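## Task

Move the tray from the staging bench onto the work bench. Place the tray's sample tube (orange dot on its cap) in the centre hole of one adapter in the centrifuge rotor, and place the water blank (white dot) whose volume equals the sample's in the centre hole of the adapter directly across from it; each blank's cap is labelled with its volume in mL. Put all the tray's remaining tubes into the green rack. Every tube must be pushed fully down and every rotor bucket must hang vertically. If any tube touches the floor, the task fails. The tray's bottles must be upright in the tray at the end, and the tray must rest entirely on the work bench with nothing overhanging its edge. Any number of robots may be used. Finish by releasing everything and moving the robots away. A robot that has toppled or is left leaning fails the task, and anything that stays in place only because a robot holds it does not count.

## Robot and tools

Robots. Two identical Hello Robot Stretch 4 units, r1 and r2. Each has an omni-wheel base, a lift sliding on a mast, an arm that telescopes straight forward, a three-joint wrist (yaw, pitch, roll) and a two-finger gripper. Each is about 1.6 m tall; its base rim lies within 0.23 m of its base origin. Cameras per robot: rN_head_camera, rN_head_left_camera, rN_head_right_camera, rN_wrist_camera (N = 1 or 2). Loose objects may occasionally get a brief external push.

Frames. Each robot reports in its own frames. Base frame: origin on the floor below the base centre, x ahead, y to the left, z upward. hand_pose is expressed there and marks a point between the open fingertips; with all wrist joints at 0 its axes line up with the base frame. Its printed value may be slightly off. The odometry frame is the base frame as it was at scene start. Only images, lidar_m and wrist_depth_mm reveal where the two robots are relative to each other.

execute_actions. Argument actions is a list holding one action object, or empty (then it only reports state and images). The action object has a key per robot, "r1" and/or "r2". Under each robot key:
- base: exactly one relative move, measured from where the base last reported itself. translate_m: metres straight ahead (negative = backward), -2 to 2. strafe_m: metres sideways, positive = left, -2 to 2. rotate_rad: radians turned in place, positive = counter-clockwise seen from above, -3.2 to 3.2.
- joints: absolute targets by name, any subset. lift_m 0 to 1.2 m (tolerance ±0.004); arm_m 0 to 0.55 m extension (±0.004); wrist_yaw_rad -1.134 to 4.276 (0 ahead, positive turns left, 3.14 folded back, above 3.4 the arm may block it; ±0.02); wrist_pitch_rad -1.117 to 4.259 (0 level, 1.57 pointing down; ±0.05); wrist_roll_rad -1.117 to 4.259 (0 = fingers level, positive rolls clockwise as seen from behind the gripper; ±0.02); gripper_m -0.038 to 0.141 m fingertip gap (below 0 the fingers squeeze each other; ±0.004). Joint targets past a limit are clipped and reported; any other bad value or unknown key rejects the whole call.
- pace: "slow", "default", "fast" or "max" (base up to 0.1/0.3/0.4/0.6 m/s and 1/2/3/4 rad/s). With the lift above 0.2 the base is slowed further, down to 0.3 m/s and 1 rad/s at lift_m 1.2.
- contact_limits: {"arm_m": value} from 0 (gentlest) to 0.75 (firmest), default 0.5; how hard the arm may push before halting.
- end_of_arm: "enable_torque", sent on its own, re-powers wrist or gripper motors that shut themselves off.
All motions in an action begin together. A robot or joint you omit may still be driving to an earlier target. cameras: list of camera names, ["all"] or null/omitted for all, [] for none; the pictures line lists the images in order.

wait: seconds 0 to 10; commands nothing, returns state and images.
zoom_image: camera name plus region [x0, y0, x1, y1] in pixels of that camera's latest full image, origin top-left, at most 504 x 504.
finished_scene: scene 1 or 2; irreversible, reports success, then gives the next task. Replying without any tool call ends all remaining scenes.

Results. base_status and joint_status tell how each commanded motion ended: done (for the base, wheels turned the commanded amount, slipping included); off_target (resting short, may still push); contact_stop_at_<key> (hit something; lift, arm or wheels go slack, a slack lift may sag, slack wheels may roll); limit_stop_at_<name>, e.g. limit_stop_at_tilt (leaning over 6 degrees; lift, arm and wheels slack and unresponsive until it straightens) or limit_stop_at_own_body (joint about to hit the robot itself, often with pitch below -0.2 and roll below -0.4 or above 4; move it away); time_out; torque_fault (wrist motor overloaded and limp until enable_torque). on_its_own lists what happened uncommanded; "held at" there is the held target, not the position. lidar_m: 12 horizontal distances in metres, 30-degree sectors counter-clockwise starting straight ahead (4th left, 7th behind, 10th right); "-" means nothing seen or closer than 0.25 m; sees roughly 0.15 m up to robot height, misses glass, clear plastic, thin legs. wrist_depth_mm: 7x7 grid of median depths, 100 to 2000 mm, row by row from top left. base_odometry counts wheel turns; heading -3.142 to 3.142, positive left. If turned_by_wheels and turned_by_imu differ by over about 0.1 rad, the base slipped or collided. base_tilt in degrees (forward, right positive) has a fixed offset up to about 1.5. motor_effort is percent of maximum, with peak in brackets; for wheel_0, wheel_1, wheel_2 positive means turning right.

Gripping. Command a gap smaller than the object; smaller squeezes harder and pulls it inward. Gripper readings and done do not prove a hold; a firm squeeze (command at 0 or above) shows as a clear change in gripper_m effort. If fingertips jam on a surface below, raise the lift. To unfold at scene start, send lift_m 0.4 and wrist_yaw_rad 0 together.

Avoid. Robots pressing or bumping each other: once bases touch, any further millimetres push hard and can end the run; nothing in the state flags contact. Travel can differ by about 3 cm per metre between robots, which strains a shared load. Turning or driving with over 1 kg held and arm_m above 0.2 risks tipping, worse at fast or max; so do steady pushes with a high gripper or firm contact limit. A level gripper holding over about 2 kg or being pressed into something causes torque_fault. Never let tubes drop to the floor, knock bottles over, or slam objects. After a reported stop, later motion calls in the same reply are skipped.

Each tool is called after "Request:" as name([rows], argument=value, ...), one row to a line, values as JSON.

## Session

Request:
execute_actions(actions=[], cameras=["r1_head_camera","r2_head_camera","r1_head_left_camera","r2_head_left_camera"])

Scene clock: 0.00 s.
r1.base_odometry: x=+0.000 y=+0.000 heading=+0.000 (m, m, rad; r1's odometry frame)
r1.turned_by_wheels: +0.000 (rad since the last result)
r1.turned_by_imu: +0.000 (rad since the last result)
r1.base_tilt: forward=-0.3 right=-0.1 (deg)
r1.lidar_m: 1.30 2.68 1.34 1.12 1.96 2.08 1.27 1.09 1.11 1.34 2.44 1.68
r1.base_status: not commanded
r1.joint_positions: lift_m=+0.153 arm_m=+0.001 wrist_yaw_rad=+3.217 wrist_pitch_rad=+0.011 wrist_roll_rad=-0.017 gripper_m=+0.057
r1.joint_status: not commanded
r1.motor_effort: lift_m=+19 arm_m=-1 wrist_yaw_rad=-1 wrist_pitch_rad=-7 wrist_roll_rad=+1 gripper_m=-1 wheel_0=+0 wheel_1=+0 wheel_2=+0 (%)
r1.hand_pose: x=-0.1226 y=+0.0654 z=+0.3281 quat_wxyz=(-0.038, -0.005, -0.009, +0.999) (m; r1's base frame)
r1.wrist_depth_mm: - 139 1499 1808 - - - / - 137 1464 1756 - - - / - 114 135 1708 - - - / - 116 141 1661 - - - / - 132 265 1576 - - - / 193 1118 1281 1499 211 1255 1118 / 206 1098 181 1025 866 798 809
r2.base_odometry: x=+0.000 y=+0.000 heading=+0.000 (m, m, rad; r2's odometry frame)
r2.turned_by_wheels: +0.000 (rad since the last result)
r2.turned_by_imu: +0.000 (rad since the last result)
r2.base_tilt: forward=+0.3 right=-0.1 (deg)
r2.lidar_m: 0.83 1.47 2.67 1.55 1.74 1.62 1.50 2.79 1.45 0.84 0.70 0.70
r2.base_status: not commanded
r2.joint_positions: lift_m=+0.287 arm_m=+0.000 wrist_yaw_rad=+3.121 wrist_pitch_rad=-0.016 wrist_roll_rad=-0.012 gripper_m=+0.057
r2.joint_status: not commanded
r2.motor_effort: lift_m=+20 arm_m=-1 wrist_yaw_rad=+0 wrist_pitch_rad=-8 wrist_roll_rad=+0 gripper_m=-5 wheel_0=+1 wheel_1=+0 wheel_2=-1 (%)
r2.hand_pose: x=-0.1158 y=+0.0932 z=+0.4694 quat_wxyz=(+0.010, +0.008, -0.006, +1.000) (m; r2's base frame)
r2.wrist_depth_mm: - 140 229 - - - - / - 110 140 - - - - / - 116 140 - - - - / 139 139 195 - - - - / - - - - - - - / 1366 1618 192 1756 211 - - / 1025 1042 1160 143 1160 1281 1336
pictures: r1_head_camera, r1_head_left_camera, r2_head_camera, r2_head_left_camera
Images, in order (width x height): r1_head_camera 420x560, r1_head_left_camera 420x672, r2_head_camera 420x560, r2_head_left_camera 420x672.

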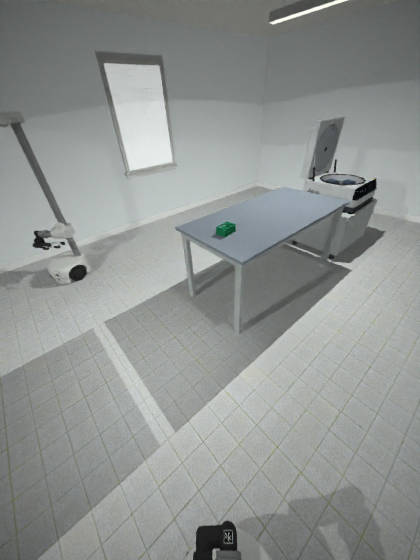

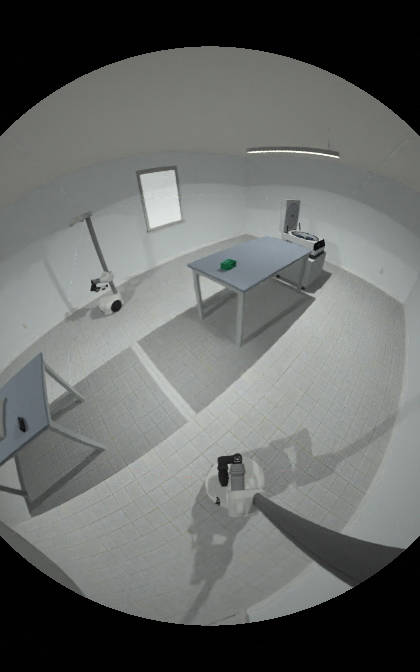

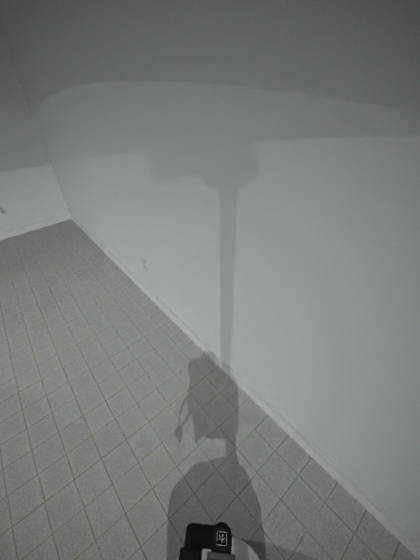

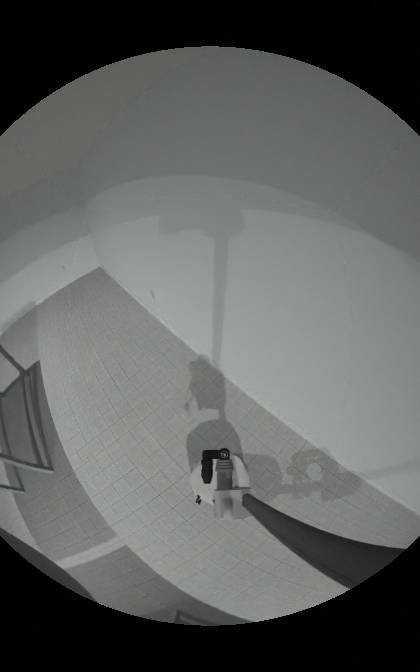

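Request:
execute_actions([
  {"r1":{"base":{"rotate_rad":0.74},"joints":{"lift_m":0.5,"wrist_yaw_rad":0}},"r2":{"base":{"rotate_rad":2.356},"joints":{"lift_m":0.5,"wrist_yaw_rad":0}}},
], cameras=[])

Request:
execute_actions([
  {"r1":{"base":{"strafe_m":1.4},"pace":"fast","joints":{"wrist_pitch_rad":1.5,"wrist_roll_rad":1.49,"lift_m":1.1,"arm_m":0.3,"gripper_m":0.06}},"r2":{"base":{"strafe_m":-1.4},"pace":"fast","joints":{"wrist_pitch_rad":1.5,"wrist_roll_rad":1.57,"lift_m":1.1,"arm_m":0.3,"gripper_m":0.06}}},
], cameras=["r1_head_left_camera","r2_head_right_camera","r1_head_camera","r2_head_camera"])

Scene clock: 3.47 s.
r1.base_odometry: x=+0.000 y=+0.000 heading=+0.740 (m, m, rad; r1's odometry frame)
r1.turned_by_wheels: +0.740 (rad since the last result)
r1.turned_by_imu: +0.739 (rad since the last result)
r1.base_tilt: forward=-0.3 right=+0.0 (deg)
r1.lidar_m: 2.50 1.11 1.22 4.24 1.58 1.18 1.11 1.17 1.58 3.42 1.30 1.34
r1.base_status: done
r1.joint_positions: lift_m=+0.500 arm_m=+0.001 wrist_yaw_rad=+0.000 wrist_pitch_rad=+0.012 wrist_roll_rad=-0.017 gripper_m=+0.057
r1.joint_status: all done
r1.motor_effort: lift_m=+21(22) arm_m=-1(1) wrist_yaw_rad=-2(7) wrist_pitch_rad=-7(8) wrist_roll_rad=+0(0) gripper_m=-3(2) wheel_0=-2(6) wheel_1=-1(5) wheel_2=-1(7) (%)
r1.hand_pose: x=+0.4601 y=-0.0873 z=+0.6747 quat_wxyz=(+1.000, -0.008, +0.006, +0.000) (m; r1's base frame)
r1.wrist_depth_mm: - - - - - - - / - - - - - - - / - - - - - - - / - - - - - - 1336 / - - - - - - - / - - - - 211 - 1808 / - - 181 1863 1576 1464 1397
r2.base_odometry: x=+0.000 y=+0.000 heading=+2.356 (m, m, rad; r2's odometry frame)
r2.turned_by_wheels: +2.356 (rad since the last result)
r2.turned_by_imu: +2.346 (rad since the last result)
r2.base_tilt: forward=+0.2 right=-0.2 (deg)
r2.lidar_m: 2.58 1.49 1.77 2.83 1.00 0.74 0.70 0.76 1.00 2.81 1.90 1.55
r2.base_status: done
r2.joint_positions: lift_m=+0.500 arm_m=+0.000 wrist_yaw_rad=+0.000 wrist_pitch_rad=-0.016 wrist_roll_rad=-0.012 gripper_m=+0.057
r2.joint_status: all done
r2.motor_effort: lift_m=+24(25) arm_m=-1(1) wrist_yaw_rad=-2(9) wrist_pitch_rad=-7(7) wrist_roll_rad=-1(0) gripper_m=+0(4) wheel_0=-1(8) wheel_1=-1(7) wheel_2=+0(8) (%)
r2.hand_pose: x=+0.4594 y=-0.0873 z=+0.6825 quat_wxyz=(+1.000, -0.006, -0.008, +0.000) (m; r2's base frame)
r2.wrist_depth_mm: - - - - - - - / - - - - - - - / - - - - - - - / 1281 - - - - - - / - - - - - - - / - - 191 - 211 - - / 1430 1464 1576 143 1576 1808 1808
pictures: none
No camera images: the call's "cameras" was empty. Leave "cameras" out to get every camera's image.

Scene clock: 8.20 s.
r1.base_odometry: x=-0.944 y=+1.034 heading=+0.740 (m, m, rad; r1's odometry frame)
r1.turned_by_wheels: +0.000 (rad since the last result)
r1.turned_by_imu: -0.004 (rad since the last result)
r1.base_tilt: forward=-0.5 right=+0.0 (deg)
r1.lidar_m: 0.84 0.89 2.98 2.85 1.65 1.17 1.10 1.15 1.58 3.43 2.51 0.89
r1.base_status: done
r1.joint_positions: lift_m=+1.100 arm_m=+0.299 wrist_yaw_rad=+0.000 wrist_pitch_rad=+1.500 wrist_roll_rad=+1.490 gripper_m=+0.060
r1.joint_status: all done
r1.motor_effort: lift_m=+21(22) arm_m=+7(8) wrist_yaw_rad=-1(0) wrist_pitch_rad=-3(5) wrist_roll_rad=+1(6) gripper_m=-3(3) wheel_0=+3(12) wheel_1=-1(10) wheel_2=+0(1) (%)
r1.hand_pose: x=+0.4902 y=-0.0874 z=+0.9903 quat_wxyz=(+0.538, +0.496, +0.501, -0.462) (m; r1's base frame)
r1.wrist_depth_mm: 1281 1255 1229 1255 1255 1255 1205 / 1255 1229 1229 1229 1255 1229 1205 / 1229 1229 1229 1205 1205 1205 1182 / 1205 1205 1205 1182 1182 991 1182 / 1182 1205 1205 1182 1182 960 960 / 1182 1182 1182 1138 211 960 1138 / 1182 1160 183 1138 1160 1138 1160
r2.base_odometry: x=+0.990 y=+0.990 heading=+2.356 (m, m, rad; r2's odometry frame)
r2.turned_by_wheels: +0.000 (rad since the last result)
r2.turned_by_imu: -0.007 (rad since the last result)
r2.base_tilt: forward=+0.2 right=-0.2 (deg)
r2.lidar_m: 1.23 1.31 2.54 2.87 1.03 0.73 0.68 0.74 1.02 2.73 3.15 1.33
r2.base_status: done
r2.joint_positions: lift_m=+1.100 arm_m=+0.299 wrist_yaw_rad=+0.000 wrist_pitch_rad=+1.500 wrist_roll_rad=+1.570 gripper_m=+0.060
r2.joint_status: all done
r2.motor_effort: lift_m=+23(27) arm_m=+5(5) wrist_yaw_rad=-2(2) wrist_pitch_rad=+1(6) wrist_roll_rad=+1(7) gripper_m=-1(7) wheel_0=+0(11) wheel_1=+0(11) wheel_2=-1(0) (%)
r2.hand_pose: x=+0.4905 y=-0.0874 z=+0.9902 quat_wxyz=(+0.518, +0.517, +0.482, -0.482) (m; r2's base frame)
r2.wrist_depth_mm: 1255 1255 1255 1205 1205 1182 1182 / 1255 1255 1205 1205 1182 1182 1138 / 1255 1229 1205 1205 1160 1160 1160 / 1255 1229 1229 1205 1205 1182 1138 / 1255 1205 1182 1205 1182 960 946 / 1229 1205 192 1160 216 946 1138 / 1160 1229 1182 143 1160 1138 1138
pictures: r1_head_camera, r1_head_left_camera, r2_head_camera, r2_head_right_camera
Images, in order (width x height): r1_head_camera 420x560, r1_head_left_camera 420x672, r2_head_camera 420x560, r2_head_right_camera 420x672.

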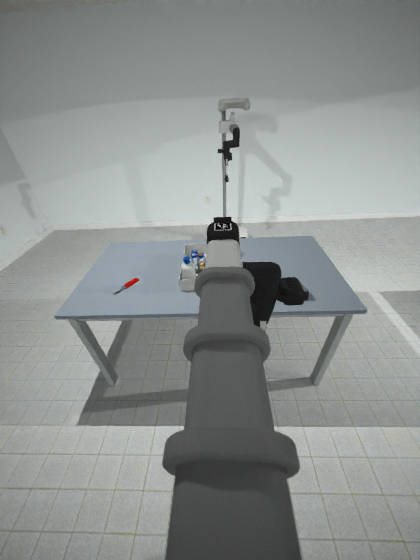

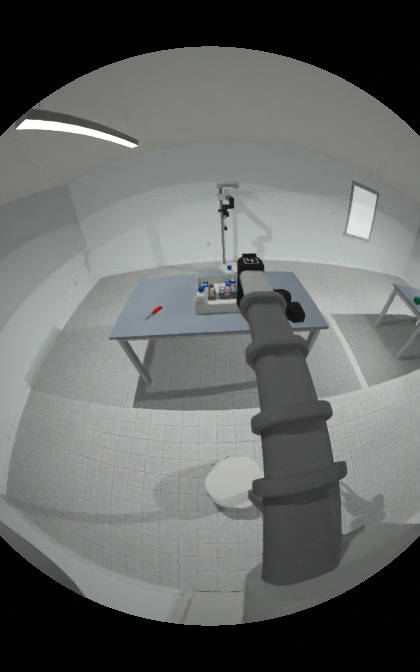

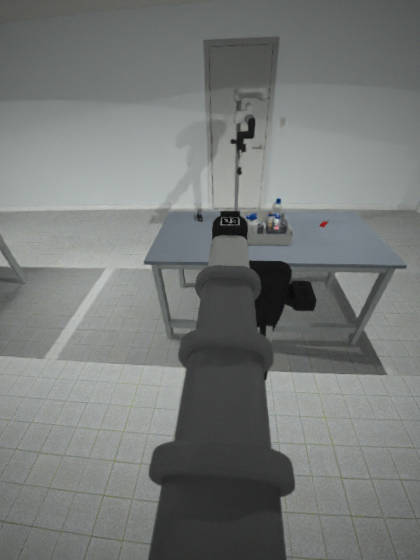

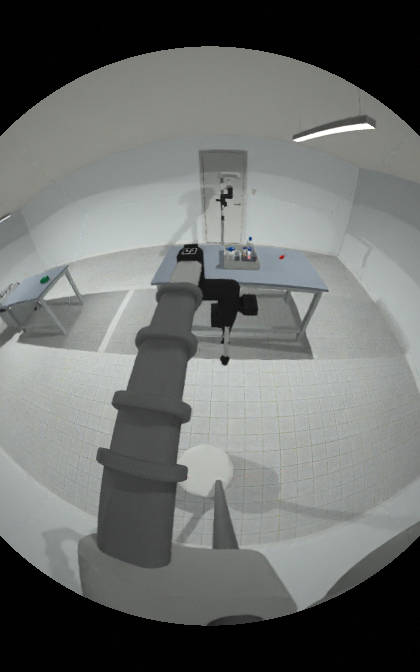

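Request:
execute_actions([
  {"r1":{"base":{"translate_m":0.56}},"r2":{"base":{"translate_m":0.95}}},
], cameras=[])

Request:
execute_actions([
  {"r1":{"base":{"strafe_m":0.1}},"r2":{"base":{"strafe_m":-0.2}}},
], cameras=["r1_wrist_camera","r2_wrist_camera"])

Scene clock: 13.33 s.
r1.base_odometry: x=-0.530 y=+1.412 heading=+0.740 (m, m, rad; r1's odometry frame)
r1.turned_by_wheels: +0.000 (rad since the last result)
r1.turned_by_imu: -0.003 (rad since the last result)
r1.base_tilt: forward=-0.4 right=-0.1 (deg)
r1.lidar_m: 0.28 0.30 0.43 2.86 2.45 1.78 1.64 1.71 2.36 2.37 0.42 0.30
r1.base_status: done
r1.joint_positions: lift_m=+1.100 arm_m=+0.299 wrist_yaw_rad=+0.000 wrist_pitch_rad=+1.500 wrist_roll_rad=+1.490 gripper_m=+0.060
r1.joint_status: not commanded
r1.motor_effort: lift_m=+21(21) arm_m=+6(6) wrist_yaw_rad=-1(1) wrist_pitch_rad=-2(1) wrist_roll_rad=+1(0) gripper_m=-2(2) wheel_0=+1(8) wheel_1=+0(4) wheel_2=+0(9) (%)
r1.hand_pose: x=+0.4902 y=-0.0874 z=+0.9903 quat_wxyz=(+0.538, +0.496, +0.501, -0.462) (m; r1's base frame)
r1.wrist_depth_mm: 473 469 469 455 462 1205 1229 / 469 466 462 459 455 1205 1205 / 462 462 455 452 452 1205 1205 / 459 455 452 449 445 991 1160 / 452 449 445 442 439 976 976 / 449 439 410 433 209 960 1160 / 392 379 182 430 430 436 1118
r2.base_odometry: x=+0.319 y=+1.661 heading=+2.356 (m, m, rad; r2's odometry frame)
r2.turned_by_wheels: +0.000 (rad since the last result)
r2.turned_by_imu: -0.005 (rad since the last result)
r2.base_tilt: forward=+0.3 right=-0.2 (deg)
r2.lidar_m: 0.28 0.33 0.43 2.23 2.40 1.72 1.64 1.73 2.36 3.00 0.46 0.33
r2.base_status: done
r2.joint_positions: lift_m=+1.100 arm_m=+0.299 wrist_yaw_rad=+0.000 wrist_pitch_rad=+1.500 wrist_roll_rad=+1.570 gripper_m=+0.060
r2.joint_status: not commanded
r2.motor_effort: lift_m=+24(23) arm_m=+5(5) wrist_yaw_rad=-1(1) wrist_pitch_rad=-1(2) wrist_roll_rad=+1(2) gripper_m=-5(2) wheel_0=+0(3) wheel_1=+0(5) wheel_2=+1(9) (%)
r2.hand_pose: x=+0.4905 y=-0.0874 z=+0.9902 quat_wxyz=(+0.518, +0.517, +0.482, -0.482) (m; r2's base frame)
r2.wrist_depth_mm: 370 404 462 452 452 1182 1182 / 473 418 459 455 452 1182 1160 / 469 455 455 449 445 1182 1182 / 404 427 320 449 445 1160 1160 / 462 433 325 449 439 946 946 / 462 459 191 445 215 946 1138 / 462 459 449 143 439 1138 1138
pictures: none
No camera images: the call's "cameras" was empty. Leave "cameras" out to get every camera's image.

Scene clock: 15.27 s.
r1.base_odometry: x=-0.598 y=+1.486 heading=+0.740 (m, m, rad; r1's odometry frame)
r1.turned_by_wheels: +0.000 (rad since the last result)
r1.turned_by_imu: +0.000 (rad since the last result)
r1.base_tilt: forward=-0.3 right=+0.1 (deg)
r1.lidar_m: 0.27 0.29 0.43 2.75 2.46 1.77 1.66 1.73 2.35 2.45 0.44 0.29
r1.base_status: done
r1.joint_positions: lift_m=+1.100 arm_m=+0.299 wrist_yaw_rad=+0.000 wrist_pitch_rad=+1.500 wrist_roll_rad=+1.490 gripper_m=+0.060
r1.joint_status: not commanded
r1.motor_effort: lift_m=+21(21) arm_m=+6(6) wrist_yaw_rad=-1(1) wrist_pitch_rad=-1(2) wrist_roll_rad=+1(1) gripper_m=-2(1) wheel_0=-2(9) wheel_1=+1(7) wheel_2=+0(0) (%)
r1.hand_pose: x=+0.4902 y=-0.0874 z=+0.9903 quat_wxyz=(+0.538, +0.496, +0.501, -0.462) (m; r1's base frame)
r1.wrist_depth_mm: 473 473 469 469 462 1229 1205 / 469 466 462 459 459 1205 1205 / 462 462 455 452 452 1160 1205 / 459 455 452 449 445 991 1182 / 402 387 439 442 442 946 960 / 439 338 415 436 210 946 1138 / 439 421 182 430 430 433 1138
r2.base_odometry: x=+0.460 y=+1.803 heading=+2.356 (m, m, rad; r2's odometry frame)
r2.turned_by_wheels: +0.000 (rad since the last result)
r2.turned_by_imu: +0.000 (rad since the last result)
r2.base_tilt: forward=+0.3 right=-0.2 (deg)
r2.lidar_m: 0.31 0.32 0.46 2.41 2.38 1.70 1.63 1.71 2.32 2.81 0.47 0.32
r2.base_status: done
r2.joint_positions: lift_m=+1.100 arm_m=+0.299 wrist_yaw_rad=+0.000 wrist_pitch_rad=+1.500 wrist_roll_rad=+1.570 gripper_m=+0.060
r2.joint_status: not commanded
r2.motor_effort: lift_m=+24(23) arm_m=+5(5) wrist_yaw_rad=-1(1) wrist_pitch_rad=+0(0) wrist_roll_rad=+2(1) gripper_m=-3(4) wheel_0=+1(8) wheel_1=+0(6) wheel_2=+0(0) (%)
r2.hand_pose: x=+0.4905 y=-0.0874 z=+0.9902 quat_wxyz=(+0.518, +0.517, +0.482, -0.482) (m; r2's base frame)
r2.wrist_depth_mm: 477 469 462 459 449 1182 1182 / 477 466 459 455 449 1182 1138 / 473 462 459 449 445 1205 1160 / 430 430 455 449 442 1160 1138 / 343 427 452 445 442 960 946 / 466 449 192 442 216 960 1138 / 392 397 433 143 439 1138 1138
pictures: r1_wrist_camera, r2_wrist_camera
Images, in order (width x height): r1_wrist_camera 616x392, r2_wrist_camera 616x392.

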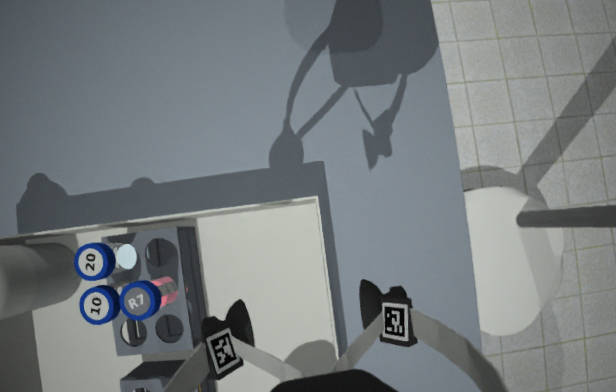

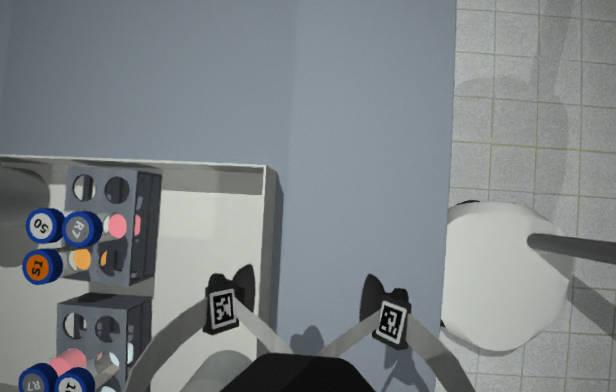

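Request:
execute_actions([
  {"r1":{"base":{"rotate_rad":0.02},"joints":{"arm_m":0.29}},"r2":{"base":{"rotate_rad":0.01},"joints":{"arm_m":0.355}}},
], cameras=[])

Request:
execute_actions([
  {"r1":{"base":{"strafe_m":0.02},"joints":{"lift_m":0.96}},"r2":{"base":{"strafe_m":0.02},"joints":{"lift_m":0.96}}},
], cameras=["r1_wrist_camera","r2_wrist_camera"])

Scene clock: 18.73 s.
r1.base_odometry: x=-0.598 y=+1.486 heading=+0.759 (m, m, rad; r1's odometry frame)
r1.turned_by_wheels: +0.019 (rad since the last result)
r1.turned_by_imu: +0.020 (rad since the last result)
r1.base_tilt: forward=-0.4 right=+0.2 (deg)
r1.lidar_m: 0.27 0.31 0.44 2.75 2.39 1.77 1.67 1.73 2.42 2.46 0.41 0.29
r1.base_status: done
r1.joint_positions: lift_m=+1.100 arm_m=+0.291 wrist_yaw_rad=+0.000 wrist_pitch_rad=+1.500 wrist_roll_rad=+1.490 gripper_m=+0.060
r1.joint_status: all done
r1.motor_effort: lift_m=+21(21) arm_m=-6(8) wrist_yaw_rad=-1(1) wrist_pitch_rad=-2(2) wrist_roll_rad=+0(1) gripper_m=-1(1) wheel_0=-3(4) wheel_1=-1(3) wheel_2=-2(3) (%)
r1.hand_pose: x=+0.4824 y=-0.0874 z=+0.9903 quat_wxyz=(+0.538, +0.496, +0.501, -0.462) (m; r1's base frame)
r1.wrist_depth_mm: 469 473 466 462 462 1229 1205 / 466 466 459 459 459 1205 1205 / 459 459 459 455 449 1205 1182 / 455 455 452 445 449 991 1182 / 404 384 442 445 442 976 976 / 442 379 436 436 211 960 1160 / 439 427 183 433 433 430 1160
r2.base_odometry: x=+0.460 y=+1.803 heading=+2.366 (m, m, rad; r2's odometry frame)
r2.turned_by_wheels: +0.010 (rad since the last result)
r2.turned_by_imu: +0.011 (rad since the last result)
r2.base_tilt: forward=+0.3 right=-0.2 (deg)
r2.lidar_m: 0.31 0.30 0.45 2.43 2.34 1.72 1.63 1.73 2.35 2.80 0.48 0.34
r2.base_status: done
r2.joint_positions: lift_m=+1.100 arm_m=+0.354 wrist_yaw_rad=+0.000 wrist_pitch_rad=+1.500 wrist_roll_rad=+1.570 gripper_m=+0.060
r2.joint_status: all done
r2.motor_effort: lift_m=+23(23) arm_m=+5(3) wrist_yaw_rad=-1(1) wrist_pitch_rad=+0(1) wrist_roll_rad=+2(1) gripper_m=-3(4) wheel_0=+2(0) wheel_1=+0(2) wheel_2=+1(4) (%)
r2.hand_pose: x=+0.5454 y=-0.0874 z=+0.9902 quat_wxyz=(+0.518, +0.517, +0.482, -0.482) (m; r2's base frame)
r2.wrist_depth_mm: 484 473 466 459 452 445 1160 / 469 466 462 455 445 442 1138 / 469 466 459 449 445 442 1138 / 397 402 452 449 442 439 1138 / 466 397 452 449 436 436 960 / 462 433 191 442 216 436 946 / 455 387 449 143 439 931 1118
pictures: none
No camera images: the call's "cameras" was empty. Leave "cameras" out to get every camera's image.

Scene clock: 20.40 s.
r1.base_odometry: x=-0.611 y=+1.500 heading=+0.759 (m, m, rad; r1's odometry frame)
r1.turned_by_wheels: +0.000 (rad since the last result)
r1.turned_by_imu: +0.000 (rad since the last result)
r1.base_tilt: forward=-0.2 right=+0.2 (deg)
r1.lidar_m: 0.28 0.31 0.42 2.73 2.42 1.77 1.67 1.73 2.42 2.48 0.39 0.31
r1.base_status: done
r1.joint_positions: lift_m=+0.960 arm_m=+0.291 wrist_yaw_rad=+0.000 wrist_pitch_rad=+1.500 wrist_roll_rad=+1.490 gripper_m=+0.060
r1.joint_status: all done
r1.motor_effort: lift_m=+16(18) arm_m=-7(7) wrist_yaw_rad=-1(1) wrist_pitch_rad=-2(1) wrist_roll_rad=+1(1) gripper_m=-2(3) wheel_0=+1(9) wheel_1=+0(7) wheel_2=+0(1) (%)
r1.hand_pose: x=+0.4824 y=-0.0874 z=+0.8507 quat_wxyz=(+0.538, +0.496, +0.501, -0.462) (m; r1's base frame)
r1.wrist_depth_mm: 327 325 324 322 319 319 1078 / 324 320 320 317 317 315 1078 / 320 319 317 312 314 312 1060 / 255 306 309 309 309 307 946 / 249 303 306 304 306 304 831 / 246 300 301 301 210 300 820 / 245 300 182 300 298 296 1008
r2.base_odometry: x=+0.446 y=+1.789 heading=+2.366 (m, m, rad; r2's odometry frame)
r2.turned_by_wheels: +0.000 (rad since the last result)
r2.turned_by_imu: +0.000 (rad since the last result)
r2.base_tilt: forward=+0.3 right=-0.1 (deg)
r2.lidar_m: 0.31 0.34 0.46 2.41 2.36 1.72 1.65 1.72 2.34 2.83 0.46 0.33
r2.base_status: done
r2.joint_positions: lift_m=+0.960 arm_m=+0.354 wrist_yaw_rad=+0.000 wrist_pitch_rad=+1.500 wrist_roll_rad=+1.570 gripper_m=+0.060
r2.joint_status: all done
r2.motor_effort: lift_m=+16(20) arm_m=+5(5) wrist_yaw_rad=+0(1) wrist_pitch_rad=+1(1) wrist_roll_rad=+1(1) gripper_m=-3(0) wheel_0=-1(8) wheel_1=-2(6) wheel_2=+0(2) (%)
r2.hand_pose: x=+0.5454 y=-0.0874 z=+0.8508 quat_wxyz=(+0.518, +0.517, +0.482, -0.482) (m; r2's base frame)
r2.wrist_depth_mm: 330 327 320 317 312 307 304 / 327 324 319 314 310 306 303 / 264 294 314 309 309 304 301 / 259 291 314 310 306 303 300 / 259 310 312 307 306 301 298 / 278 317 191 307 216 300 798 / 272 283 307 143 301 297 798
pictures: r1_wrist_camera, r2_wrist_camera
Images, in order (width x height): r1_wrist_camera 616x392, r2_wrist_camera 616x392.

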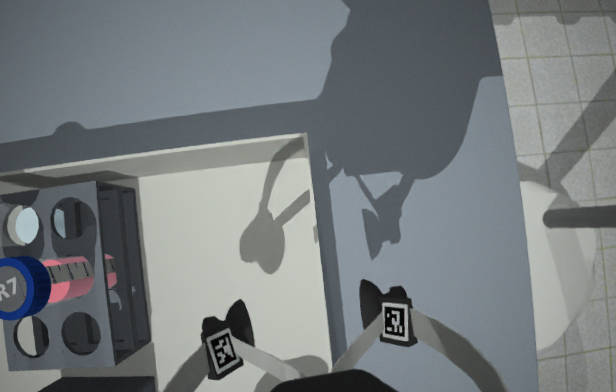

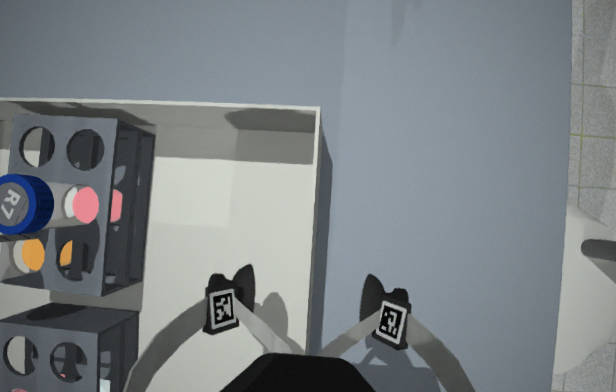

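Request:
execute_actions([
  {"r1":{"base":{"strafe_m":0.015},"joints":{"arm_m":0.28}},"r2":{"base":{"translate_m":0.03},"joints":{"arm_m":0.323}}},
], cameras=[])

Request:
execute_actions([
  {"r1":{"joints":{"lift_m":0.9},"pace":"slow"},"r2":{"joints":{"lift_m":0.9},"pace":"slow"}},
], cameras=["r1_wrist_camera","r2_wrist_camera"])

Request:
execute_actions([
  {"r1":{"joints":{"gripper_m":-0.03}},"r2":{"joints":{"gripper_m":-0.03}}},
], cameras=[])

Request:
execute_actions([
  {"r1":{"joints":{"lift_m":1.02},"pace":"slow"},"r2":{"joints":{"lift_m":1.02},"pace":"slow"}},
], cameras=["r1_wrist_camera","r2_wrist_camera"])

Scene clock: 21.97 s.
r1.base_odometry: x=-0.622 y=+1.511 heading=+0.760 (m, m, rad; r1's odometry frame)
r1.turned_by_wheels: +0.000 (rad since the last result)
r1.turned_by_imu: +0.000 (rad since the last result)
r1.base_tilt: forward=-0.4 right=+0.0 (deg)
r1.lidar_m: 0.28 0.29 0.43 2.71 2.40 1.76 1.65 1.72 2.40 2.48 0.40 0.30
r1.base_status: done
r1.joint_positions: lift_m=+0.960 arm_m=+0.281 wrist_yaw_rad=+0.000 wrist_pitch_rad=+1.500 wrist_roll_rad=+1.490 gripper_m=+0.060
r1.joint_status: all done
r1.motor_effort: lift_m=+16(16) arm_m=-7(7) wrist_yaw_rad=-1(1) wrist_pitch_rad=-2(1) wrist_roll_rad=+1(1) gripper_m=-3(3) wheel_0=-1(11) wheel_1=+2(8) wheel_2=+0(0) (%)
r1.hand_pose: x=+0.4724 y=-0.0874 z=+0.8507 quat_wxyz=(+0.538, +0.496, +0.501, -0.462) (m; r1's base frame)
r1.wrist_depth_mm: 327 325 322 322 319 699 1098 / 324 320 319 319 317 315 1060 / 320 307 307 314 312 310 1060 / 254 310 309 309 310 307 946 / 238 306 307 306 306 303 820 / 248 300 303 303 210 300 820 / 293 301 183 298 297 297 1008
r2.base_odometry: x=+0.425 y=+1.810 heading=+2.366 (m, m, rad; r2's odometry frame)
r2.turned_by_wheels: +0.000 (rad since the last result)
r2.turned_by_imu: +0.000 (rad since the last result)
r2.base_tilt: forward=+0.4 right=-0.2 (deg)
r2.lidar_m: 0.28 0.30 0.41 2.39 2.38 1.74 1.67 1.75 2.37 2.82 0.43 0.30
r2.base_status: done
r2.joint_positions: lift_m=+0.960 arm_m=+0.324 wrist_yaw_rad=+0.000 wrist_pitch_rad=+1.500 wrist_roll_rad=+1.570 gripper_m=+0.060
r2.joint_status: all done
r2.motor_effort: lift_m=+16(16) arm_m=-5(5) wrist_yaw_rad=-1(1) wrist_pitch_rad=+0(1) wrist_roll_rad=+0(2) gripper_m=-3(4) wheel_0=+0(2) wheel_1=+1(4) wheel_2=+2(9) (%)
r2.hand_pose: x=+0.5152 y=-0.0874 z=+0.8508 quat_wxyz=(+0.518, +0.517, +0.482, -0.482) (m; r2's base frame)
r2.wrist_depth_mm: 329 325 320 315 310 306 304 / 327 325 319 314 310 306 303 / 264 294 314 310 309 304 301 / 258 293 315 310 307 303 300 / 259 310 312 309 307 301 297 / 278 314 192 307 217 301 809 / 271 285 309 142 303 298 809
pictures: none
No camera images: the call's "cameras" was empty. Leave "cameras" out to get every camera's image.

Scene clock: 23.33 s.
r1.base_odometry: x=-0.622 y=+1.511 heading=+0.760 (m, m, rad; r1's odometry frame)
r1.turned_by_wheels: +0.000 (rad since the last result)
r1.turned_by_imu: +0.000 (rad since the last result)
r1.base_tilt: forward=-0.3 right=+0.0 (deg)
r1.lidar_m: 0.27 0.30 0.43 2.72 2.40 1.77 1.66 1.74 2.42 2.50 0.42 0.28
r1.base_status: not commanded
r1.joint_positions: lift_m=+0.900 arm_m=+0.281 wrist_yaw_rad=+0.000 wrist_pitch_rad=+1.500 wrist_roll_rad=+1.490 gripper_m=+0.060
r1.joint_status: all done
r1.motor_effort: lift_m=+16(16) arm_m=-7(7) wrist_yaw_rad=-1(0) wrist_pitch_rad=-1(2) wrist_roll_rad=+1(2) gripper_m=-1(2) wheel_0=-1(1) wheel_1=+2(2) wheel_2=+0(0) (%)
r1.hand_pose: x=+0.4724 y=-0.0874 z=+0.7907 quat_wxyz=(+0.538, +0.496, +0.501, -0.462) (m; r1's base frame)
r1.wrist_depth_mm: 264 263 262 258 257 257 1025 / 262 259 213 256 255 254 1008 / 220 252 251 252 252 251 1008 / 247 251 250 250 249 248 741 / 220 248 247 246 247 246 244 / 218 245 244 244 210 242 242 / 215 242 182 240 240 238 239
r2.base_odometry: x=+0.425 y=+1.810 heading=+2.366 (m, m, rad; r2's odometry frame)
r2.turned_by_wheels: +0.000 (rad since the last result)
r2.turned_by_imu: +0.000 (rad since the last result)
r2.base_tilt: forward=+0.3 right=-0.2 (deg)
r2.lidar_m: 0.26 0.30 0.44 2.39 2.41 1.76 1.66 1.76 2.41 2.82 0.44 0.31
r2.base_status: not commanded
r2.joint_positions: lift_m=+0.900 arm_m=+0.324 wrist_yaw_rad=+0.000 wrist_pitch_rad=+1.500 wrist_roll_rad=+1.570 gripper_m=+0.060
r2.joint_status: all done
r2.motor_effort: lift_m=+15(15) arm_m=-5(5) wrist_yaw_rad=+0(1) wrist_pitch_rad=-1(0) wrist_roll_rad=+2(1) gripper_m=-4(2) wheel_0=+0(0) wheel_1=+0(1) wheel_2=+2(2) (%)
r2.hand_pose: x=+0.5152 y=-0.0874 z=+0.7908 quat_wxyz=(+0.518, +0.517, +0.482, -0.482) (m; r2's base frame)
r2.wrist_depth_mm: 266 263 257 255 252 248 245 / 206 224 215 253 251 247 245 / 229 257 254 252 250 246 244 / 213 256 253 250 249 245 242 / 227 253 252 249 247 244 241 / 226 254 192 249 216 243 239 / 231 252 249 143 244 241 239
pictures: r1_wrist_camera, r2_wrist_camera
Images, in order (width x height): r1_wrist_camera 616x392, r2_wrist_camera 616x392.

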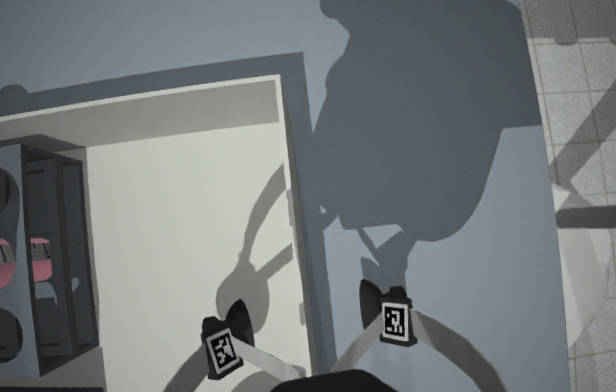

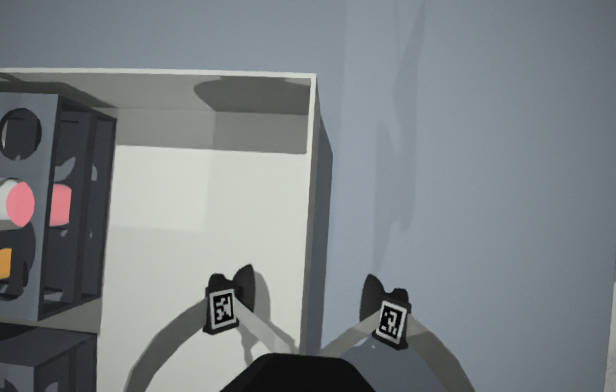

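Scene clock: 24.93 s.
r1.base_odometry: x=-0.622 y=+1.511 heading=+0.760 (m, m, rad; r1's odometry frame)
r1.turned_by_wheels: +0.000 (rad since the last result)
r1.turned_by_imu: +0.000 (rad since the last result)
r1.base_tilt: forward=-0.3 right=+0.0 (deg)
r1.lidar_m: 0.28 0.30 0.42 2.72 2.41 1.77 1.66 1.73 2.41 2.50 0.41 0.31
r1.base_status: not commanded
r1.joint_positions: lift_m=+0.900 arm_m=+0.281 wrist_yaw_rad=+0.000 wrist_pitch_rad=+1.499 wrist_roll_rad=+1.491 gripper_m=-0.030
r1.joint_status: all done
r1.motor_effort: lift_m=+19(19) arm_m=-7(7) wrist_yaw_rad=-1(1) wrist_pitch_rad=+1(2) wrist_roll_rad=-3(2) gripper_m=-17(17) wheel_0=-1(1) wheel_1=+2(2) wheel_2=+0(0) (%)
r1.hand_pose: x=+0.4727 y=-0.0874 z=+0.7904 quat_wxyz=(+0.538, +0.496, +0.501, -0.462) (m; r1's base frame)
r1.wrist_depth_mm: 262 260 258 257 256 255 1025 / 259 257 207 255 253 252 991 / 220 248 249 250 250 250 991 / 243 247 245 247 248 246 741 / 218 243 243 245 244 243 243 / 235 241 239 202 242 241 239 / 213 238 172 191 208 141 238
r2.base_odometry: x=+0.425 y=+1.810 heading=+2.366 (m, m, rad; r2's odometry frame)
r2.turned_by_wheels: +0.000 (rad since the last result)
r2.turned_by_imu: +0.000 (rad since the last result)
r2.base_tilt: forward=+0.3 right=-0.1 (deg)
r2.lidar_m: 0.28 0.31 0.41 2.39 2.41 1.77 1.67 1.74 2.42 2.82 0.44 0.31
r2.base_status: not commanded
r2.joint_positions: lift_m=+0.900 arm_m=+0.324 wrist_yaw_rad=+0.001 wrist_pitch_rad=+1.498 wrist_roll_rad=+1.570 gripper_m=-0.029
r2.joint_status: all done
r2.motor_effort: lift_m=+19(19) arm_m=-5(5) wrist_yaw_rad=-3(3) wrist_pitch_rad=+4(7) wrist_roll_rad=+1(1) gripper_m=-23(20) wheel_0=+0(0) wheel_1=+1(1) wheel_2=+2(2) (%)
r2.hand_pose: x=+0.5158 y=-0.0874 z=+0.7906 quat_wxyz=(+0.518, +0.517, +0.482, -0.481) (m; r2's base frame)
r2.wrist_depth_mm: 264 260 256 254 250 247 244 / 208 227 216 236 248 245 243 / 225 251 248 246 247 244 242 / 210 251 246 246 247 243 240 / 222 250 247 245 245 241 239 / 231 249 182 200 242 240 237 / 224 248 246 181 241 239 237
pictures: none
No camera images: the call's "cameras" was empty. Leave "cameras" out to get every camera's image.

Scene clock: 26.77 s.
r1.base_odometry: x=-0.622 y=+1.511 heading=+0.760 (m, m, rad; r1's odometry frame)
r1.turned_by_wheels: +0.000 (rad since the last result)
r1.turned_by_imu: +0.000 (rad since the last result)
r1.base_tilt: forward=-0.4 right=-0.1 (deg)
r1.lidar_m: 0.27 0.31 0.41 2.72 2.42 1.76 1.67 1.74 2.41 2.49 0.42 0.30
r1.base_status: not commanded
r1.joint_positions: lift_m=+1.019 arm_m=+0.281 wrist_yaw_rad=+0.000 wrist_pitch_rad=+1.499 wrist_roll_rad=+1.491 gripper_m=-0.030
r1.joint_status: all done
r1.motor_effort: lift_m=+25(25) arm_m=-6(7) wrist_yaw_rad=-1(1) wrist_pitch_rad=+1(1) wrist_roll_rad=-1(2) gripper_m=-18(17) wheel_0=-1(1) wheel_1=+2(2) wheel_2=+0(0) (%)
r1.hand_pose: x=+0.4727 y=-0.0874 z=+0.9100 quat_wxyz=(+0.538, +0.496, +0.501, -0.462) (m; r1's base frame)
r1.wrist_depth_mm: 384 387 384 382 377 1138 1138 / 384 379 210 379 375 1118 1138 / 219 249 248 370 370 1098 1118 / 242 247 246 366 366 891 1098 / 218 244 242 362 362 362 891 / 236 241 240 202 357 357 878 / 213 238 172 192 265 140 1060
r2.base_odometry: x=+0.425 y=+1.810 heading=+2.366 (m, m, rad; r2's odometry frame)
r2.turned_by_wheels: +0.000 (rad since the last result)
r2.turned_by_imu: +0.000 (rad since the last result)
r2.base_tilt: forward=+0.3 right=-0.1 (deg)
r2.lidar_m: 0.29 0.31 0.41 2.40 2.41 1.76 1.66 1.74 2.39 2.81 0.43 0.30
r2.base_status: not commanded
r2.joint_positions: lift_m=+1.019 arm_m=+0.324 wrist_yaw_rad=+0.001 wrist_pitch_rad=+1.498 wrist_roll_rad=+1.570 gripper_m=-0.029
r2.joint_status: all done
r2.motor_effort: lift_m=+28(28) arm_m=-5(5) wrist_yaw_rad=-3(3) wrist_pitch_rad=+6(5) wrist_roll_rad=+1(1) gripper_m=-20(19) wheel_0=+0(0) wheel_1=+1(0) wheel_2=+2(2) (%)
r2.hand_pose: x=+0.5158 y=-0.0874 z=+0.9098 quat_wxyz=(+0.518, +0.517, +0.482, -0.481) (m; r2's base frame)
r2.wrist_depth_mm: 392 384 379 373 368 362 1098 / 207 226 216 235 366 362 1078 / 226 251 248 247 368 359 1078 / 210 251 246 245 362 359 1060 / 223 249 247 244 359 357 866 / 224 250 181 201 357 353 866 / 224 247 246 181 357 353 1078
pictures: r1_wrist_camera, r2_wrist_camera
Images, in order (width x height): r1_wrist_camera 616x392, r2_wrist_camera 616x392.

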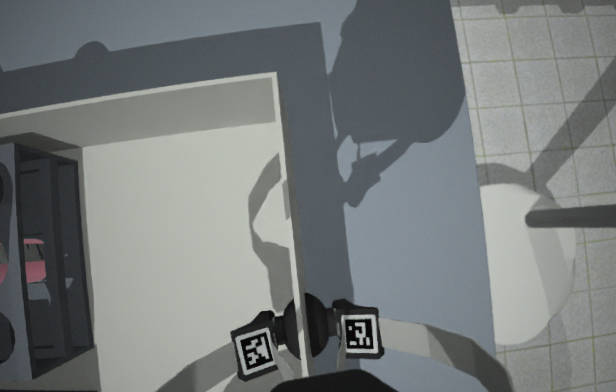

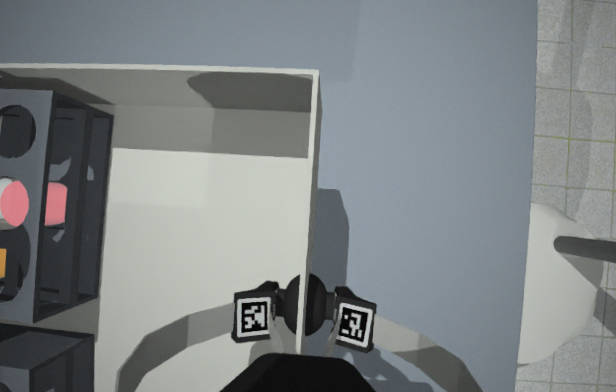

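Request:
execute_actions([
  {"r1":{"base":{"strafe_m":-1.0}},"r2":{"base":{"strafe_m":1.0}}},
], cameras=["r2_wrist_camera"])

Scene clock: 31.70 s.
r1.base_odometry: x=+0.067 y=+0.786 heading=+0.759 (m, m, rad; r1's odometry frame)
r1.turned_by_wheels: +0.000 (rad since the last result)
r1.turned_by_imu: +0.002 (rad since the last result)
r1.base_tilt: forward=-0.4 right=-0.1 (deg)
r1.lidar_m: 0.44 0.35 0.42 1.16 2.39 1.75 1.69 1.76 2.44 1.51 1.53 0.48
r1.base_status: done
r1.joint_positions: lift_m=+1.020 arm_m=+0.281 wrist_yaw_rad=-0.001 wrist_pitch_rad=+1.503 wrist_roll_rad=+1.491 gripper_m=-0.030
r1.joint_status: not commanded
r1.motor_effort: lift_m=+25(25) arm_m=-6(7) wrist_yaw_rad=+4(4) wrist_pitch_rad=-9(11) wrist_roll_rad=-2(1) gripper_m=-17(18) wheel_0=-1(11) wheel_1=-1(9) wheel_2=-1(0) (%)
r1.hand_pose: x=+0.4714 y=-0.0874 z=+0.9099 quat_wxyz=(+0.537, +0.496, +0.501, -0.463) (m; r1's base frame)
r1.wrist_depth_mm: 1160 1182 1160 1160 1160 1160 1160 / 1182 1160 208 1138 1138 1138 1138 / 220 249 248 1118 1118 1118 1118 / 242 247 247 1118 1078 904 1098 / 216 244 243 1078 1098 904 891 / 213 241 240 203 1060 878 891 / 211 238 171 178 500 878 1060
r2.base_odometry: x=-0.275 y=+1.095 heading=+2.366 (m, m, rad; r2's odometry frame)
r2.turned_by_wheels: +0.000 (rad since the last result)
r2.turned_by_imu: +0.003 (rad since the last result)
r2.base_tilt: forward=+0.3 right=-0.2 (deg)
r2.lidar_m: 0.48 3.16 1.43 1.40 2.42 1.73 1.66 1.75 2.42 1.21 0.44 0.43
r2.base_status: done
r2.joint_positions: lift_m=+1.019 arm_m=+0.324 wrist_yaw_rad=+0.000 wrist_pitch_rad=+1.502 wrist_roll_rad=+1.570 gripper_m=-0.029
r2.joint_status: not commanded
r2.motor_effort: lift_m=+27(28) arm_m=-5(5) wrist_yaw_rad=+0(3) wrist_pitch_rad=-8(6) wrist_roll_rad=+1(1) gripper_m=-20(20) wheel_0=-1(10) wheel_1=-1(9) wheel_2=+1(3) (%)
r2.hand_pose: x=+0.5144 y=-0.0874 z=+0.9098 quat_wxyz=(+0.517, +0.517, +0.483, -0.482) (m; r2's base frame)
r2.wrist_depth_mm: 389 384 377 373 370 364 1098 / 195 229 218 232 621 1098 1098 / 224 251 248 246 1118 1098 1098 / 209 250 248 246 1118 1078 1078 / 222 250 247 245 1078 878 891 / 229 249 182 200 1098 878 866 / 224 248 245 147 176 991 1060
pictures: r2_wrist_camera
Images, in order (width x height): r2_wrist_camera 616x392.

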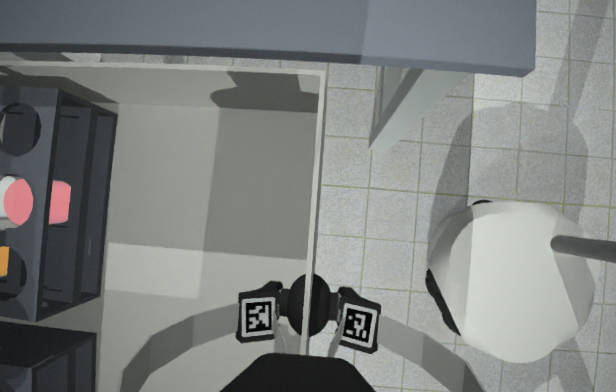

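Converging ~1 cm/m; back r1 off a bit.

Request:
execute_actions([
  {"r1":{"base":{"translate_m":-0.016},"pace":"slow"}},
], cameras=[])

Request:
execute_actions([
  {"r1":{"base":{"strafe_m":-2.0}},"r2":{"base":{"strafe_m":1.995}}},
], cameras=["r2_wrist_camera","r1_head_right_camera"])

Scene clock: 33.20 s.
r1.base_odometry: x=+0.055 y=+0.775 heading=+0.759 (m, m, rad; r1's odometry frame)
r1.turned_by_wheels: +0.000 (rad since the last result)
r1.turned_by_imu: +0.000 (rad since the last result)
r1.base_tilt: forward=-0.3 right=+0.0 (deg)
r1.lidar_m: 0.46 0.34 0.41 1.22 2.39 1.74 1.68 1.74 2.42 1.50 1.53 0.48
r1.base_status: done
r1.joint_positions: lift_m=+1.020 arm_m=+0.281 wrist_yaw_rad=+0.001 wrist_pitch_rad=+1.496 wrist_roll_rad=+1.491 gripper_m=-0.030
r1.joint_status: not commanded
r1.motor_effort: lift_m=+24(24) arm_m=-6(6) wrist_yaw_rad=-4(3) wrist_pitch_rad=+11(10) wrist_roll_rad=-1(2) gripper_m=-17(17) wheel_0=-3(4) wheel_1=-2(3) wheel_2=+5(7) (%)
r1.hand_pose: x=+0.4736 y=-0.0874 z=+0.9100 quat_wxyz=(+0.539, +0.497, +0.500, -0.461) (m; r1's base frame)
r1.wrist_depth_mm: 1182 1182 1182 1138 1160 1160 1118 / 1160 1182 209 1138 1138 1118 1118 / 223 250 251 1118 1118 1118 1098 / 245 250 247 1118 1118 917 1098 / 220 245 243 1118 1098 891 878 / 236 242 241 203 1098 878 878 / 236 239 173 197 504 139 1060
r2.base_odometry: x=-0.275 y=+1.095 heading=+2.366 (m, m, rad; r2's odometry frame)
r2.turned_by_wheels: +0.000 (rad since the last result)
r2.turned_by_imu: +0.000 (rad since the last result)
r2.base_tilt: forward=+0.3 right=-0.2 (deg)
r2.lidar_m: 0.48 3.15 1.41 1.37 2.41 1.74 1.67 1.75 2.43 1.21 0.40 0.41
r2.base_status: not commanded
r2.joint_positions: lift_m=+1.019 arm_m=+0.324 wrist_yaw_rad=+0.002 wrist_pitch_rad=+1.495 wrist_roll_rad=+1.570 gripper_m=-0.029
r2.joint_status: not commanded
r2.motor_effort: lift_m=+27(26) arm_m=-4(4) wrist_yaw_rad=-6(7) wrist_pitch_rad=+14(15) wrist_roll_rad=+2(2) gripper_m=-19(23) wheel_0=-1(1) wheel_1=+0(0) wheel_2=+0(0) (%)
r2.hand_pose: x=+0.5167 y=-0.0874 z=+0.9100 quat_wxyz=(+0.519, +0.518, +0.481, -0.480) (m; r2's base frame)
r2.wrist_depth_mm: 389 389 377 373 368 366 1078 / 194 227 220 238 634 1078 1078 / 224 250 247 245 1098 1078 1078 / 216 251 248 246 1098 1078 1060 / 224 250 247 245 1098 878 854 / 228 249 182 202 1078 878 854 / 228 250 247 170 1060 1060 1060
pictures: none
No camera images: the call's "cameras" was empty. Leave "cameras" out to get every camera's image.

Scene clock: 41.20 s.
r1.base_odometry: x=+1.432 y=-0.676 heading=+0.759 (m, m, rad; r1's odometry frame)
r1.turned_by_wheels: +0.000 (rad since the last result)
r1.turned_by_imu: +0.003 (rad since the last result)
r1.base_tilt: forward=-0.4 right=-0.1 (deg)
r1.lidar_m: 0.27 0.29 0.42 2.20 2.40 1.77 1.68 1.76 2.43 1.17 0.41 0.29
r1.base_status: done
r1.joint_positions: lift_m=+1.020 arm_m=+0.281 wrist_yaw_rad=-0.001 wrist_pitch_rad=+1.502 wrist_roll_rad=+1.491 gripper_m=-0.030
r1.joint_status: not commanded
r1.motor_effort: lift_m=+24(25) arm_m=-6(6) wrist_yaw_rad=+3(4) wrist_pitch_rad=-8(10) wrist_roll_rad=-2(2) gripper_m=-18(18) wheel_0=+0(13) wheel_1=+1(11) wheel_2=+0(4) (%)
r1.hand_pose: x=+0.4717 y=-0.0874 z=+0.9100 quat_wxyz=(+0.537, +0.496, +0.501, -0.463) (m; r1's base frame)
r1.wrist_depth_mm: 387 384 379 377 379 1160 1118 / 382 379 210 375 375 1138 1138 / 221 250 250 370 373 1118 1118 / 245 248 248 366 366 366 1098 / 217 245 245 359 362 362 878 / 216 241 240 204 357 355 891 / 211 238 171 179 266 351 1078
r2.base_odometry: x=-1.672 y=-0.329 heading=+2.366 (m, m, rad; r2's odometry frame)
r2.turned_by_wheels: +0.000 (rad since the last result)
r2.turned_by_imu: +0.005 (rad since the last result)
r2.base_tilt: forward=+0.3 right=-0.1 (deg)
r2.lidar_m: 0.27 0.28 0.41 1.43 2.36 1.72 1.66 1.75 2.42 2.30 0.43 0.30
r2.base_status: done
r2.joint_positions: lift_m=+1.019 arm_m=+0.324 wrist_yaw_rad=+0.000 wrist_pitch_rad=+1.502 wrist_roll_rad=+1.570 gripper_m=-0.029
r2.joint_status: not commanded
r2.motor_effort: lift_m=+27(27) arm_m=-4(5) wrist_yaw_rad=+1(6) wrist_pitch_rad=-4(15) wrist_roll_rad=+0(1) gripper_m=-18(22) wheel_0=+0(11) wheel_1=-1(7) wheel_2=+0(3) (%)
r2.hand_pose: x=+0.5146 y=-0.0874 z=+0.9099 quat_wxyz=(+0.517, +0.517, +0.482, -0.482) (m; r2's base frame)
r2.wrist_depth_mm: 389 384 377 373 368 366 1098 / 195 213 220 234 366 364 1078 / 222 251 248 246 366 362 1098 / 208 249 249 245 364 359 1078 / 221 250 247 245 359 357 878 / 228 249 181 199 359 357 866 / 224 248 246 150 177 353 1060
pictures: r1_head_right_camera, r2_wrist_camera
Images, in order (width x height): r1_head_right_camera 420x672, r2_wrist_camera 616x392.

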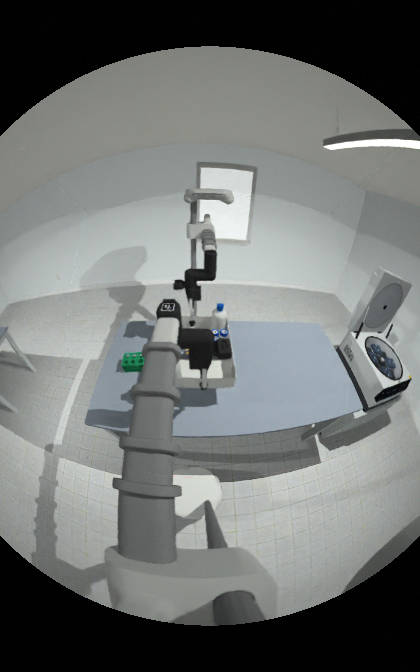

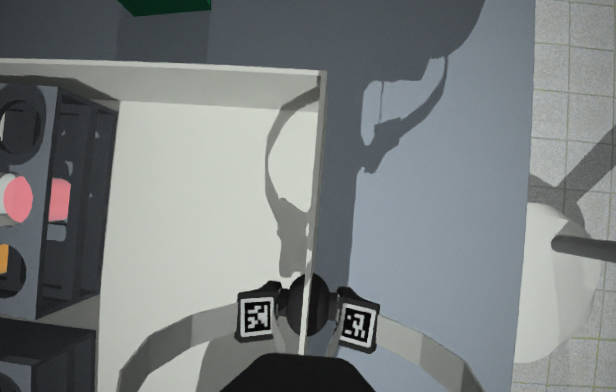

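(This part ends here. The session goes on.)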